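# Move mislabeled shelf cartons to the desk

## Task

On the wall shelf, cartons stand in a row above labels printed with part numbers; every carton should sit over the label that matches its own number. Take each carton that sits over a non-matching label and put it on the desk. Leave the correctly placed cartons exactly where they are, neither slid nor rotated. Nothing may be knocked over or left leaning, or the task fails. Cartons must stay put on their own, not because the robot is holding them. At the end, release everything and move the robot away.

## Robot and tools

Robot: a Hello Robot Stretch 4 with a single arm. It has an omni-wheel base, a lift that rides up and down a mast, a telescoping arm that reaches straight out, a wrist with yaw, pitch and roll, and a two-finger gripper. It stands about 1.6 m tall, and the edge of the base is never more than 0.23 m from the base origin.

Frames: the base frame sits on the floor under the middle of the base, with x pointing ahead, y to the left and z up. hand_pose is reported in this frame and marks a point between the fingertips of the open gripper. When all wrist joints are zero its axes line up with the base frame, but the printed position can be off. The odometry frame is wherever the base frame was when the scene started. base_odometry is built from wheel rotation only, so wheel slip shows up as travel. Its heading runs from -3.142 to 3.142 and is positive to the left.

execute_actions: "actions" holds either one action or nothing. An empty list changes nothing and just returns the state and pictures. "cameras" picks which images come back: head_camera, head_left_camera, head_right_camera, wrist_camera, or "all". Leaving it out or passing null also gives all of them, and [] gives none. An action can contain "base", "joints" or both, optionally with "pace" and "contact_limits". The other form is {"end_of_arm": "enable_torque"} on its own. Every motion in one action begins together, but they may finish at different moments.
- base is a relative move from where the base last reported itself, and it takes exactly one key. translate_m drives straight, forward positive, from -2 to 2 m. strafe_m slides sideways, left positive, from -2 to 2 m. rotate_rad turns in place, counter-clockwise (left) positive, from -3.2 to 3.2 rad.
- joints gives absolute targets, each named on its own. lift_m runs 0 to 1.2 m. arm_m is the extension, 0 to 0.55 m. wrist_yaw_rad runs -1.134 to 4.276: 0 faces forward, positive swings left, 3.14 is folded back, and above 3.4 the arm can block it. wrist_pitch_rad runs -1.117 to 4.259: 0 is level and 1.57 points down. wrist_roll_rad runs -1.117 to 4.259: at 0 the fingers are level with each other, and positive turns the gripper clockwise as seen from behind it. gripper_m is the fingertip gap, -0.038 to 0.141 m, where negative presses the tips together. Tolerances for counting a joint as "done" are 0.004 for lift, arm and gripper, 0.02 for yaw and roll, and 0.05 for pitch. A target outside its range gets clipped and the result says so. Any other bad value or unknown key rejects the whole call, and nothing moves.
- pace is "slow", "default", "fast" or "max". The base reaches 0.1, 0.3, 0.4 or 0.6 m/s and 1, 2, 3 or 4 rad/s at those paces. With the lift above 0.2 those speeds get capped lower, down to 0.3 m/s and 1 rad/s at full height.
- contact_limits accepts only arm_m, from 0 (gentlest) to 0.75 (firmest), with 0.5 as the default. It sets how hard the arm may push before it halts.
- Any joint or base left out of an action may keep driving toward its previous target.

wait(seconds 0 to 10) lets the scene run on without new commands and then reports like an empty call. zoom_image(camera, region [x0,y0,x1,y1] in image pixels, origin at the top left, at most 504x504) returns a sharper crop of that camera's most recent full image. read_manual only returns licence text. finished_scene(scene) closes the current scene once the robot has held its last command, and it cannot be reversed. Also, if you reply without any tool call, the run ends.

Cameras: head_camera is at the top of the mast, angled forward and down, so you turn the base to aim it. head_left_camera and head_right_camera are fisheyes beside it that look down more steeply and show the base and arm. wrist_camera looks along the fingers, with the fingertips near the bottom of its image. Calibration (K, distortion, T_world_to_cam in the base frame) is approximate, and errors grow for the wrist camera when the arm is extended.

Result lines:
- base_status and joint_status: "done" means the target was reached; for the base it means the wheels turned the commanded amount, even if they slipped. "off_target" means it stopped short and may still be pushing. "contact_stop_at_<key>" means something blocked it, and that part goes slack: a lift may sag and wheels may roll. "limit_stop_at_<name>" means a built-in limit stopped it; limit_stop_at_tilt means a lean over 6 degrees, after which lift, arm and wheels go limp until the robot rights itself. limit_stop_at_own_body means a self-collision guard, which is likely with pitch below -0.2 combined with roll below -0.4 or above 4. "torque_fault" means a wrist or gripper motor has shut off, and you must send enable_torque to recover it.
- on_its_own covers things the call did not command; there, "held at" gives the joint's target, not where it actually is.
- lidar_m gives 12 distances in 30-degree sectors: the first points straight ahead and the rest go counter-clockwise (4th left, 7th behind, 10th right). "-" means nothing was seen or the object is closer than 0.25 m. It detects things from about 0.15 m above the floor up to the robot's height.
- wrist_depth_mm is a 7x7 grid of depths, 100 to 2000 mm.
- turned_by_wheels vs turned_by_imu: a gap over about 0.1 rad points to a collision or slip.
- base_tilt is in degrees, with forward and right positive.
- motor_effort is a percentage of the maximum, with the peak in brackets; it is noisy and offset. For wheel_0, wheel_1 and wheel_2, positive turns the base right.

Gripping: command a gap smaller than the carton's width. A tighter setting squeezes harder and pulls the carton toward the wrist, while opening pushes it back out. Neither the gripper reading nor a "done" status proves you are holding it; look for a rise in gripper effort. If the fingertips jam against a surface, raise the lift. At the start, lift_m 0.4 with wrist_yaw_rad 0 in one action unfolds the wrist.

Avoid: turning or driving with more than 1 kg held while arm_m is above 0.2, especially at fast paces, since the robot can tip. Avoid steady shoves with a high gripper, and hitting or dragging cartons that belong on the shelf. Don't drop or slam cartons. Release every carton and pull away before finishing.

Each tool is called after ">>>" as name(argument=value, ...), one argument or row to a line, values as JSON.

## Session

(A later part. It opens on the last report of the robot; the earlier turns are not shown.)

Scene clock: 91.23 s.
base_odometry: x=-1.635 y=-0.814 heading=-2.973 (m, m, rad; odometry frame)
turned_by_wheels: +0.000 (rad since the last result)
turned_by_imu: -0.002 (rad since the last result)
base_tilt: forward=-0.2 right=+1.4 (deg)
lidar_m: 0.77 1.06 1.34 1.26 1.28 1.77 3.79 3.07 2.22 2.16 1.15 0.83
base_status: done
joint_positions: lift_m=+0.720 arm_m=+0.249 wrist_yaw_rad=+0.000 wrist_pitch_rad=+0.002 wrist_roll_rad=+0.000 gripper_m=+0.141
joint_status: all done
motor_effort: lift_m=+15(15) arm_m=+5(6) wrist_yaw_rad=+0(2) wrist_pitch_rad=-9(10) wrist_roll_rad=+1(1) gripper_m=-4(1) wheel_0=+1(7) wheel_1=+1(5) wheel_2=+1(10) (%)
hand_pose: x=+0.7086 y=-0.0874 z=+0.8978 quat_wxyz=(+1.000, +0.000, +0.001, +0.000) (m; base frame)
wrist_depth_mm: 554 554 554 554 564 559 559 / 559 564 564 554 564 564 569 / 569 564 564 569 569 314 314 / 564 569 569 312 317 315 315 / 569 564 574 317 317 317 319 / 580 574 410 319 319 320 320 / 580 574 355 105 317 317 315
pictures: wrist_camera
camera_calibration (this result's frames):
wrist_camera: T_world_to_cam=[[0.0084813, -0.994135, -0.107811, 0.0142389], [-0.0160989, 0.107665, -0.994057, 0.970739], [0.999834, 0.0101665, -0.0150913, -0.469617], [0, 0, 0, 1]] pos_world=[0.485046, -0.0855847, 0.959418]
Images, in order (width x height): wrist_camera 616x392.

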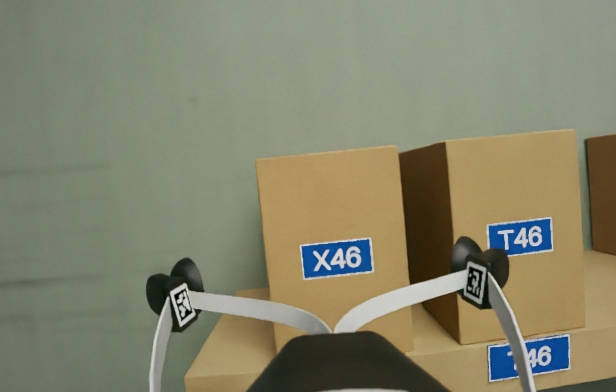

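>>> execute_actions(
  actions=[
    {"base":{"strafe_m":-0.008},"joints":{"arm_m":0.33,"gripper_m":0.135}},
  ],
  cameras=["wrist_camera"],
)

Scene clock: 95.53 s.
base_odometry: x=-1.637 y=-0.806 heading=-2.973 (m, m, rad; odometry frame)
turned_by_wheels: +0.000 (rad since the last result)
turned_by_imu: +0.000 (rad since the last result)
base_tilt: forward=-0.1 right=+1.5 (deg)
lidar_m: 0.77 1.07 1.36 1.27 1.30 1.76 3.79 3.07 2.18 2.15 1.18 0.81
base_status: done
joint_positions: lift_m=+0.720 arm_m=+0.329 wrist_yaw_rad=+0.000 wrist_pitch_rad=+0.002 wrist_roll_rad=+0.000 gripper_m=+0.135
joint_status: all done
motor_effort: lift_m=+15(15) arm_m=+5(6) wrist_yaw_rad=+0(2) wrist_pitch_rad=-9(9) wrist_roll_rad=+1(1) gripper_m=+0(0) wheel_0=+0(9) wheel_1=+0(5) wheel_2=+0(2) (%)
hand_pose: x=+0.7885 y=-0.0874 z=+0.8978 quat_wxyz=(+1.000, +0.000, +0.001, +0.000) (m; base frame)
wrist_depth_mm: 477 480 480 480 484 484 484 / 480 480 484 484 484 480 488 / 480 484 488 492 347 240 235 / 488 488 492 233 236 236 236 / 492 496 235 236 237 236 236 / 492 496 213 236 236 237 239 / 500 504 336 105 239 249 241
pictures: wrist_camera
camera_calibration (this result's frames):
wrist_camera: T_world_to_cam=[[0.00836538, -0.994136, -0.107811, 0.0136187], [-0.0160806, 0.107667, -0.994057, 0.972018], [0.999836, 0.0100493, -0.0150856, -0.549584], [0, 0, 0, 1]] pos_world=[0.565011, -0.0855923, 0.959419]
Images, in order (width x height): wrist_camera 616x392.

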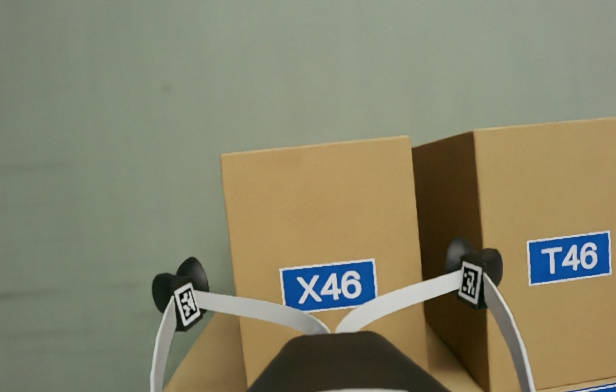

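>>> execute_actions(
  actions=[
    {"base":{"strafe_m":0.003},"pace":"slow"},
  ],
  cameras=[],
)

>>> execute_actions(
  actions=[
    {"joints":{"arm_m":0.378},"contact_limits":{"arm_m":0.1},"pace":"slow"},
  ],
  cameras=["wrist_camera"],
)

>>> execute_actions(
  actions=[
    {"joints":{"gripper_m":0.055}},
  ],
  cameras=["wrist_camera"],
)

>>> execute_actions(
  actions=[
    {"joints":{"lift_m":0.75},"pace":"slow"},
  ],
  cameras=["wrist_camera"],
)

>>> execute_actions(
  actions=[
    {"joints":{"arm_m":0.005}},
  ],
  cameras=["wrist_camera","head_camera"],
)

Scene clock: 101.00 s.
base_odometry: x=-1.636 y=-0.808 heading=-2.973 (m, m, rad; odometry frame)
turned_by_wheels: +0.000 (rad since the last result)
turned_by_imu: +0.000 (rad since the last result)
base_tilt: forward=-0.4 right=+1.5 (deg)
lidar_m: 0.77 1.05 1.35 1.26 1.30 1.78 3.77 3.06 2.20 2.15 1.16 0.82
base_status: done
joint_positions: lift_m=+0.720 arm_m=+0.329 wrist_yaw_rad=+0.000 wrist_pitch_rad=+0.002 wrist_roll_rad=+0.000 gripper_m=+0.135
joint_status: not commanded
motor_effort: lift_m=+15(15) arm_m=+5(5) wrist_yaw_rad=+1(1) wrist_pitch_rad=-9(9) wrist_roll_rad=+1(1) gripper_m=+3(0) wheel_0=-2(6) wheel_1=+2(3) wheel_2=+0(0) (%)
hand_pose: x=+0.7885 y=-0.0874 z=+0.8978 quat_wxyz=(+1.000, +0.000, +0.001, +0.000) (m; base frame)
wrist_depth_mm: 477 484 477 480 484 477 484 / 484 480 484 477 488 488 492 / 480 488 484 484 357 245 234 / 488 488 484 235 235 236 236 / 492 488 492 236 235 236 236 / 492 492 215 236 236 238 238 / 496 500 340 105 238 255 239
pictures: none
No camera images: the call's "cameras" was empty. Leave "cameras" out to get every camera's image.

Scene clock: 102.67 s.
base_odometry: x=-1.636 y=-0.808 heading=-2.973 (m, m, rad; odometry frame)
turned_by_wheels: +0.000 (rad since the last result)
turned_by_imu: +0.000 (rad since the last result)
base_tilt: forward=-0.3 right=+1.4 (deg)
lidar_m: 0.76 1.06 1.35 1.27 1.30 1.75 3.77 3.06 2.19 2.17 1.18 0.82
base_status: not commanded
joint_positions: lift_m=+0.720 arm_m=+0.377 wrist_yaw_rad=+0.000 wrist_pitch_rad=+0.002 wrist_roll_rad=+0.000 gripper_m=+0.135
joint_status: all done
motor_effort: lift_m=+15(15) arm_m=+5(6) wrist_yaw_rad=-2(0) wrist_pitch_rad=-10(9) wrist_roll_rad=+1(2) gripper_m=+0(3) wheel_0=-2(2) wheel_1=+2(2) wheel_2=+0(0) (%)
contact_limits: arm_m 0.1
hand_pose: x=+0.8365 y=-0.0874 z=+0.8978 quat_wxyz=(+1.000, +0.000, +0.001, +0.000) (m; base frame)
wrist_depth_mm: 427 433 430 439 433 436 439 / 436 433 436 436 436 436 436 / 433 436 439 187 186 240 186 / 442 439 187 187 187 233 186 / 442 445 189 188 189 206 188 / 445 449 190 189 190 197 190 / 445 449 315 105 192 235 191
pictures: wrist_camera
camera_calibration (this result's frames):
wrist_camera: T_world_to_cam=[[0.00836525, -0.994136, -0.107811, 0.0132175], [-0.0160807, 0.107667, -0.994057, 0.972789], [0.999836, 0.0100492, -0.0150858, -0.597522], [0, 0, 0, 1]] pos_world=[0.612956, -0.0855923, 0.959419]
Images, in order (width x height): wrist_camera 616x392.

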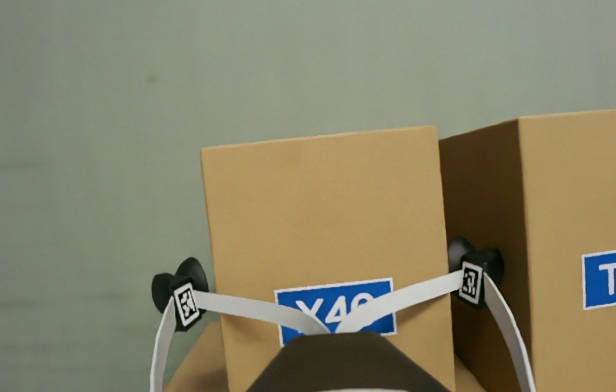

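Scene clock: 104.43 s.
base_odometry: x=-1.636 y=-0.808 heading=-2.973 (m, m, rad; odometry frame)
turned_by_wheels: +0.000 (rad since the last result)
turned_by_imu: +0.000 (rad since the last result)
base_tilt: forward=-0.3 right=+1.5 (deg)
lidar_m: 0.78 1.07 1.35 1.28 1.29 1.77 3.79 3.06 2.19 2.15 1.16 0.82
base_status: not commanded
joint_positions: lift_m=+0.720 arm_m=+0.377 wrist_yaw_rad=+0.000 wrist_pitch_rad=+0.002 wrist_roll_rad=+0.000 gripper_m=+0.055
joint_status: all done
motor_effort: lift_m=+15(15) arm_m=+5(5) wrist_yaw_rad=+1(0) wrist_pitch_rad=-10(9) wrist_roll_rad=+1(1) gripper_m=-20(19) wheel_0=-2(2) wheel_1=+2(2) wheel_2=+0(0) (%)
hand_pose: x=+0.8365 y=-0.0874 z=+0.8977 quat_wxyz=(+1.000, +0.000, +0.001, +0.000) (m; base frame)
wrist_depth_mm: 430 430 430 433 436 433 433 / 427 433 436 439 439 442 436 / 436 442 439 170 170 229 185 / 442 442 172 172 171 217 186 / 439 442 173 173 172 206 187 / 445 442 174 173 174 175 168 / 449 449 175 105 175 216 191
pictures: wrist_camera
camera_calibration (this result's frames):
wrist_camera: T_world_to_cam=[[0.00839247, -0.994136, -0.107811, 0.013203], [-0.0162453, 0.107665, -0.994054, 0.972878], [0.999833, 0.010094, -0.0152465, -0.597422], [0, 0, 0, 1]] pos_world=[0.613016, -0.0855894, 0.959408]
Images, in order (width x height): wrist_camera 616x392.

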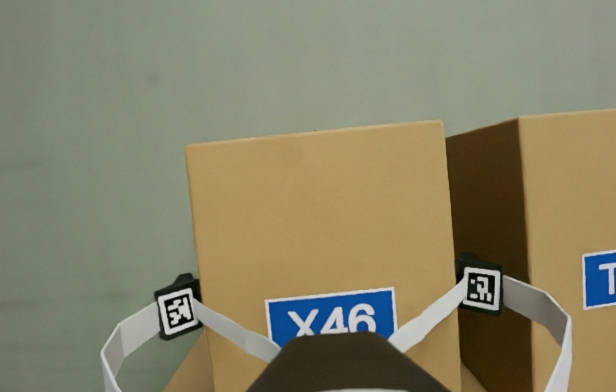

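Scene clock: 105.50 s.
base_odometry: x=-1.636 y=-0.808 heading=-2.973 (m, m, rad; odometry frame)
turned_by_wheels: +0.000 (rad since the last result)
turned_by_imu: +0.000 (rad since the last result)
base_tilt: forward=-0.2 right=+1.6 (deg)
lidar_m: 0.78 1.07 1.35 1.25 1.29 1.76 3.78 3.06 2.19 2.16 1.15 0.82
base_status: not commanded
joint_positions: lift_m=+0.750 arm_m=+0.377 wrist_yaw_rad=+0.000 wrist_pitch_rad=+0.004 wrist_roll_rad=+0.000 gripper_m=+0.055
joint_status: all done
motor_effort: lift_m=+22(24) arm_m=+5(5) wrist_yaw_rad=+3(3) wrist_pitch_rad=-15(15) wrist_roll_rad=+1(1) gripper_m=-20(22) wheel_0=-2(2) wheel_1=+2(2) wheel_2=+0(0) (%)
hand_pose: x=+0.8365 y=-0.0874 z=+0.9266 quat_wxyz=(+1.000, +0.000, +0.002, +0.000) (m; base frame)
wrist_depth_mm: 430 430 430 430 436 433 433 / 430 433 436 436 433 433 433 / 439 436 436 174 173 439 442 / 442 442 174 173 173 216 187 / 442 445 174 173 174 205 189 / 445 442 174 174 173 174 168 / 449 449 174 105 174 216 191
pictures: wrist_camera
camera_calibration (this result's frames):
wrist_camera: T_world_to_cam=[[0.00818652, -0.994136, -0.107827, 0.016503], [-0.0181431, 0.107666, -0.994022, 1.00314], [0.999802, 0.0100939, -0.0171553, -0.595186], [0, 0, 0, 1]] pos_world=[0.613133, -0.0855894, 0.988708]
Images, in order (width x height): wrist_camera 616x392.

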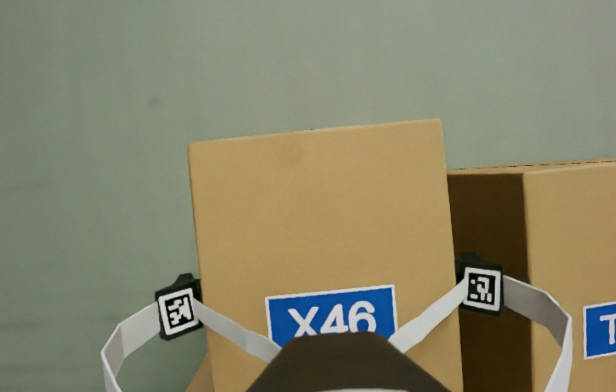

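Scene clock: 107.70 s.
base_odometry: x=-1.636 y=-0.808 heading=-2.973 (m, m, rad; odometry frame)
turned_by_wheels: +0.000 (rad since the last result)
turned_by_imu: +0.000 (rad since the last result)
base_tilt: forward=-0.2 right=+1.4 (deg)
lidar_m: 0.38 1.06 1.33 1.27 1.29 1.76 3.77 3.05 2.19 2.15 1.16 0.42
base_status: not commanded
joint_positions: lift_m=+0.750 arm_m=+0.006 wrist_yaw_rad=+0.000 wrist_pitch_rad=+0.005 wrist_roll_rad=+0.000 gripper_m=+0.055
joint_status: all done
motor_effort: lift_m=+22(22) arm_m=-5(4) wrist_yaw_rad=+1(1) wrist_pitch_rad=-16(16) wrist_roll_rad=+1(1) gripper_m=-17(19) wheel_0=-2(2) wheel_1=+2(2) wheel_2=+0(0) (%)
hand_pose: x=+0.4653 y=-0.0874 z=+0.9265 quat_wxyz=(+1.000, +0.000, +0.002, +0.000) (m; base frame)
wrist_depth_mm: 798 778 798 798 798 809 820 / 798 798 820 809 809 798 809 / 809 798 809 173 173 831 809 / 809 798 173 173 173 820 661 / 820 831 174 174 174 564 634 / 820 831 174 173 173 174 574 / 842 820 175 105 173 831 842
pictures: head_camera, wrist_camera
camera_calibration (this result's frames):
wrist_camera: T_world_to_cam=[[0.00807091, -0.994137, -0.10783, 0.0195655], [-0.0184603, 0.107667, -0.994016, 0.996454], [0.999797, 0.0100132, -0.0174831, -0.223694], [0, 0, 0, 1]] pos_world=[0.241885, -0.0855946, 0.98869]
Images, in order (width x height): head_camera 420x560, wrist_camera 616x392.

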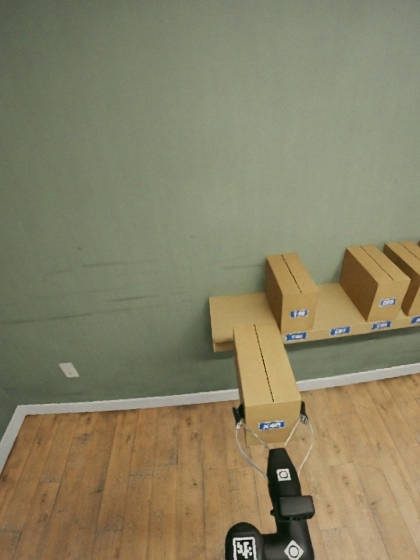

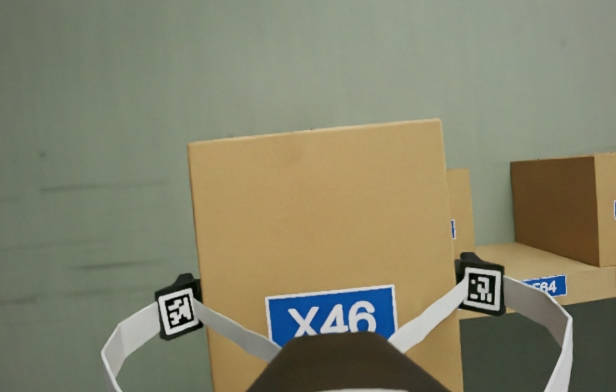

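>>> execute_actions(
  actions=[
    {"base":{"rotate_rad":-2.86},"joints":{"gripper_m":0.04}},
  ],
  cameras=[],
)

>>> execute_actions(
  actions=[
    {"base":{"translate_m":2.0},"pace":"max"},
  ],
  cameras=["head_camera"],
)

Scene clock: 113.87 s.
base_odometry: x=-1.636 y=-0.808 heading=+0.451 (m, m, rad; odometry frame)
turned_by_wheels: -2.860 (rad since the last result)
turned_by_imu: -2.856 (rad since the last result)
base_tilt: forward=-0.1 right=+1.5 (deg)
lidar_m: 0.39 2.48 2.17 2.25 0.95 0.77 0.79 1.19 1.28 1.26 1.43 0.40
base_status: done
joint_positions: lift_m=+0.750 arm_m=+0.006 wrist_yaw_rad=+0.000 wrist_pitch_rad=+0.005 wrist_roll_rad=+0.000 gripper_m=+0.040
joint_status: all done
motor_effort: lift_m=+22(22) arm_m=-5(5) wrist_yaw_rad=-1(1) wrist_pitch_rad=-16(16) wrist_roll_rad=+1(1) gripper_m=-24(22) wheel_0=+0(13) wheel_1=+1(9) wheel_2=+1(8) (%)
hand_pose: x=+0.4653 y=-0.0874 z=+0.9265 quat_wxyz=(+1.000, +0.000, +0.002, +0.000) (m; base frame)
wrist_depth_mm: - - - - - - - / - - - - - - - / - - - 168 168 - - / - - 169 168 168 - - / - - 169 169 168 - - / - - 169 169 169 169 - / - - 170 105 129 1756 1808
pictures: none
No camera images: the call's "cameras" was empty. Leave "cameras" out to get every camera's image.

Scene clock: 119.93 s.
base_odometry: x=+0.164 y=+0.063 heading=+0.451 (m, m, rad; odometry frame)
turned_by_wheels: +0.000 (rad since the last result)
turned_by_imu: -0.009 (rad since the last result)
base_tilt: forward=-0.1 right=+1.5 (deg)
lidar_m: 0.39 1.07 2.02 1.63 1.89 2.77 3.01 2.03 1.71 1.67 1.94 0.42
base_status: done
joint_positions: lift_m=+0.750 arm_m=+0.006 wrist_yaw_rad=+0.000 wrist_pitch_rad=+0.005 wrist_roll_rad=+0.000 gripper_m=+0.040
joint_status: not commanded
motor_effort: lift_m=+20(21) arm_m=-5(5) wrist_yaw_rad=+2(0) wrist_pitch_rad=-16(16) wrist_roll_rad=+1(1) gripper_m=-21(23) wheel_0=-1(3) wheel_1=+0(6) wheel_2=+1(11) (%)
hand_pose: x=+0.4652 y=-0.0874 z=+0.9267 quat_wxyz=(+1.000, +0.000, +0.002, +0.000) (m; base frame)
wrist_depth_mm: 1863 1808 1618 1537 1464 1397 1281 / 1808 1756 1537 1499 1464 1366 1308 / 1983 1756 1618 167 167 1366 1336 / 1863 1808 169 168 167 1397 1366 / 1863 1808 169 169 169 1366 1366 / 1160 891 170 169 169 168 1336 / - 1863 170 105 129 1430 1397
pictures: head_camera
Images, in order (width x height): head_camera 420x560.

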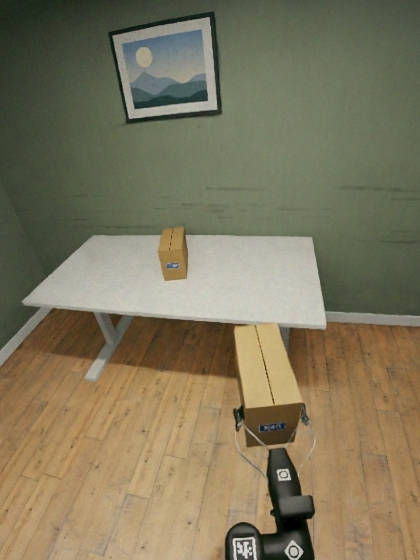

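>>> execute_actions(
  actions=[
    {"base":{"translate_m":0.3},"joints":{"arm_m":0.5}},
  ],
  cameras=[],
)

>>> execute_actions(
  actions=[
    {"joints":{"lift_m":0.67}},
  ],
  cameras=[],
)

>>> execute_actions(
  actions=[
    {"joints":{"lift_m":0.647},"pace":"slow"},
  ],
  cameras=["head_camera"],
)

Scene clock: 125.10 s.
base_odometry: x=+0.434 y=+0.194 heading=+0.451 (m, m, rad; odometry frame)
turned_by_wheels: +0.000 (rad since the last result)
turned_by_imu: -0.002 (rad since the last result)
base_tilt: forward=-0.2 right=+1.5 (deg)
lidar_m: 0.64 0.73 1.24 1.61 1.80 3.08 3.30 2.14 1.76 1.70 1.74 0.65
base_status: done
joint_positions: lift_m=+0.750 arm_m=+0.499 wrist_yaw_rad=+0.000 wrist_pitch_rad=+0.004 wrist_roll_rad=+0.000 gripper_m=+0.040
joint_status: all done
motor_effort: lift_m=+20(20) arm_m=+5(6) wrist_yaw_rad=+1(0) wrist_pitch_rad=-16(16) wrist_roll_rad=+1(1) gripper_m=-23(22) wheel_0=+2(6) wheel_1=+1(5) wheel_2=+0(10) (%)
hand_pose: x=+0.9585 y=-0.0874 z=+0.9267 quat_wxyz=(+1.000, +0.000, +0.002, +0.000) (m; base frame)
wrist_depth_mm: 904 854 778 723 691 647 627 / 904 842 788 750 707 661 627 / 917 842 768 168 168 668 640 / 931 866 169 168 168 676 640 / 917 866 169 168 168 676 647 / 359 418 169 169 168 168 539 / 345 473 170 105 129 452 455
pictures: none
No camera images: the call's "cameras" was empty. Leave "cameras" out to get every camera's image.

Scene clock: 126.40 s.
base_odometry: x=+0.434 y=+0.194 heading=+0.451 (m, m, rad; odometry frame)
turned_by_wheels: +0.000 (rad since the last result)
turned_by_imu: +0.000 (rad since the last result)
base_tilt: forward=-0.3 right=+1.5 (deg)
lidar_m: 0.64 0.74 1.24 1.63 1.80 3.11 3.31 2.12 1.77 1.72 1.73 0.66
base_status: not commanded
joint_positions: lift_m=+0.670 arm_m=+0.499 wrist_yaw_rad=+0.000 wrist_pitch_rad=+0.004 wrist_roll_rad=+0.000 gripper_m=+0.040
joint_status: all done
motor_effort: lift_m=+15(21) arm_m=+5(5) wrist_yaw_rad=+1(0) wrist_pitch_rad=-15(15) wrist_roll_rad=+1(1) gripper_m=-21(24) wheel_0=+2(2) wheel_1=+1(1) wheel_2=+0(0) (%)
hand_pose: x=+0.9585 y=-0.0874 z=+0.8472 quat_wxyz=(+1.000, +0.000, +0.002, +0.000) (m; base frame)
wrist_depth_mm: 891 842 798 732 699 661 627 / 917 842 778 732 691 668 634 / 917 854 788 168 167 676 627 / 904 866 168 168 168 676 640 / 357 521 169 169 168 654 634 / 355 418 170 169 168 169 364 / 347 364 171 105 130 314 319
pictures: none
No camera images: the call's "cameras" was empty. Leave "cameras" out to get every camera's image.

Scene clock: 127.37 s.
base_odometry: x=+0.434 y=+0.194 heading=+0.451 (m, m, rad; odometry frame)
turned_by_wheels: +0.000 (rad since the last result)
turned_by_imu: +0.000 (rad since the last result)
base_tilt: forward=-0.2 right=+1.6 (deg)
lidar_m: 0.65 0.75 1.25 1.63 1.80 3.10 3.31 2.12 1.76 1.72 1.71 0.65
base_status: not commanded
joint_positions: lift_m=+0.647 arm_m=+0.499 wrist_yaw_rad=+0.000 wrist_pitch_rad=+0.001 wrist_roll_rad=+0.000 gripper_m=+0.040
joint_status: all done
motor_effort: lift_m=+13(16) arm_m=+5(5) wrist_yaw_rad=-3(1) wrist_pitch_rad=-5(15) wrist_roll_rad=+1(2) gripper_m=-21(23) wheel_0=+2(2) wheel_1=+1(1) wheel_2=+0(0) (%)
hand_pose: x=+0.9585 y=-0.0874 z=+0.8254 quat_wxyz=(+1.000, +0.000, +0.000, +0.000) (m; base frame)
wrist_depth_mm: 891 842 798 741 707 654 621 / 891 854 798 741 683 654 634 / 931 854 768 166 166 668 627 / 394 854 167 167 167 661 634 / 355 525 168 168 167 615 597 / 353 415 169 169 169 169 324 / 334 329 170 105 129 281 285
pictures: head_camera
Images, in order (width x height): head_camera 420x560.

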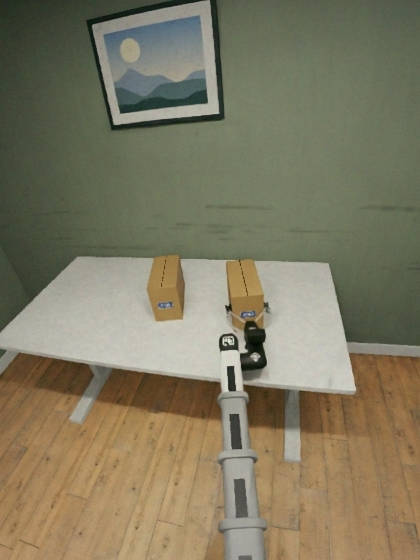

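>>> execute_actions(
  actions=[
    {"joints":{"gripper_m":0.141}},
  ],
  cameras=[],
)

>>> execute_actions(
  actions=[
    {"joints":{"arm_m":0.01},"base":{"translate_m":-0.2},"pace":"fast"},
  ],
  cameras=["head_camera"],
)

>>> finished_scene(
  scene=2,
)

Scene clock: 131.57 s.
base_odometry: x=+0.434 y=+0.194 heading=+0.451 (m, m, rad; odometry frame)
turned_by_wheels: +0.000 (rad since the last result)
turned_by_imu: +0.000 (rad since the last result)
base_tilt: forward=-0.2 right=+1.5 (deg)
lidar_m: 0.66 0.75 1.24 1.64 1.79 3.10 3.29 2.10 1.75 1.72 1.71 0.64
base_status: not commanded
joint_positions: lift_m=+0.647 arm_m=+0.499 wrist_yaw_rad=+0.000 wrist_pitch_rad=+0.002 wrist_roll_rad=+0.000 gripper_m=+0.141
joint_status: all done
motor_effort: lift_m=+14(14) arm_m=+5(5) wrist_yaw_rad=+0(1) wrist_pitch_rad=-8(7) wrist_roll_rad=+2(1) gripper_m=-1(21) wheel_0=+2(2) wheel_1=+1(1) wheel_2=+0(0) (%)
hand_pose: x=+0.9585 y=-0.0875 z=+0.8250 quat_wxyz=(+1.000, +0.000, +0.001, +0.000) (m; base frame)
wrist_depth_mm: 917 842 778 732 699 654 634 / 904 842 788 750 699 654 634 / 931 866 788 191 191 668 627 / 375 854 193 192 191 676 640 / 357 521 193 193 193 544 597 / 355 439 194 194 194 349 373 / 332 345 312 105 196 281 283
pictures: none
No camera images: the call's "cameras" was empty. Leave "cameras" out to get every camera's image.

Scene clock: 133.67 s.
base_odometry: x=+0.254 y=+0.106 heading=+0.451 (m, m, rad; odometry frame)
turned_by_wheels: +0.000 (rad since the last result)
turned_by_imu: +0.001 (rad since the last result)
base_tilt: forward=-0.2 right=+1.6 (deg)
lidar_m: 0.82 0.97 1.98 1.61 1.82 2.88 3.11 2.02 1.73 1.68 1.91 0.85
base_status: done
joint_positions: lift_m=+0.647 arm_m=+0.011 wrist_yaw_rad=+0.000 wrist_pitch_rad=+0.002 wrist_roll_rad=+0.000 gripper_m=+0.141
joint_status: all done
motor_effort: lift_m=+14(14) arm_m=-5(6) wrist_yaw_rad=+1(0) wrist_pitch_rad=-10(10) wrist_roll_rad=+1(1) gripper_m=-3(2) wheel_0=+0(6) wheel_1=+0(6) wheel_2=-2(13) (%)
hand_pose: x=+0.4703 y=-0.0875 z=+0.8248 quat_wxyz=(+1.000, +0.000, +0.001, +0.000) (m; base frame)
wrist_depth_mm: 1708 1618 1499 1397 1366 1255 1229 / 1708 1661 1576 1397 1366 1281 1229 / 1863 1618 1537 1430 1366 1308 1229 / 1808 1661 1138 891 1366 1281 1255 / 1255 1078 946 831 741 554 1255 / 1308 1756 661 661 917 1336 1281 / 1618 1756 1618 105 931 1308 1281
pictures: head_camera
Images, in order (width x height): head_camera 420x560.

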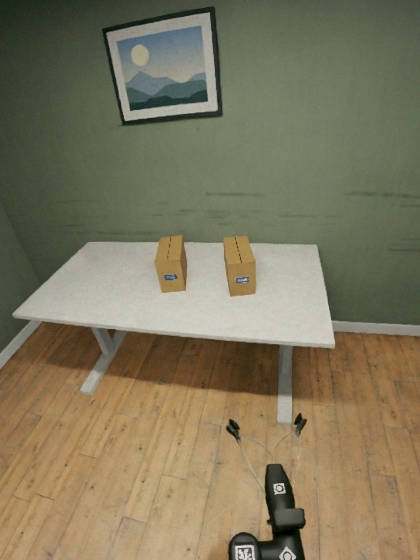

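The scene is finished: the task was done.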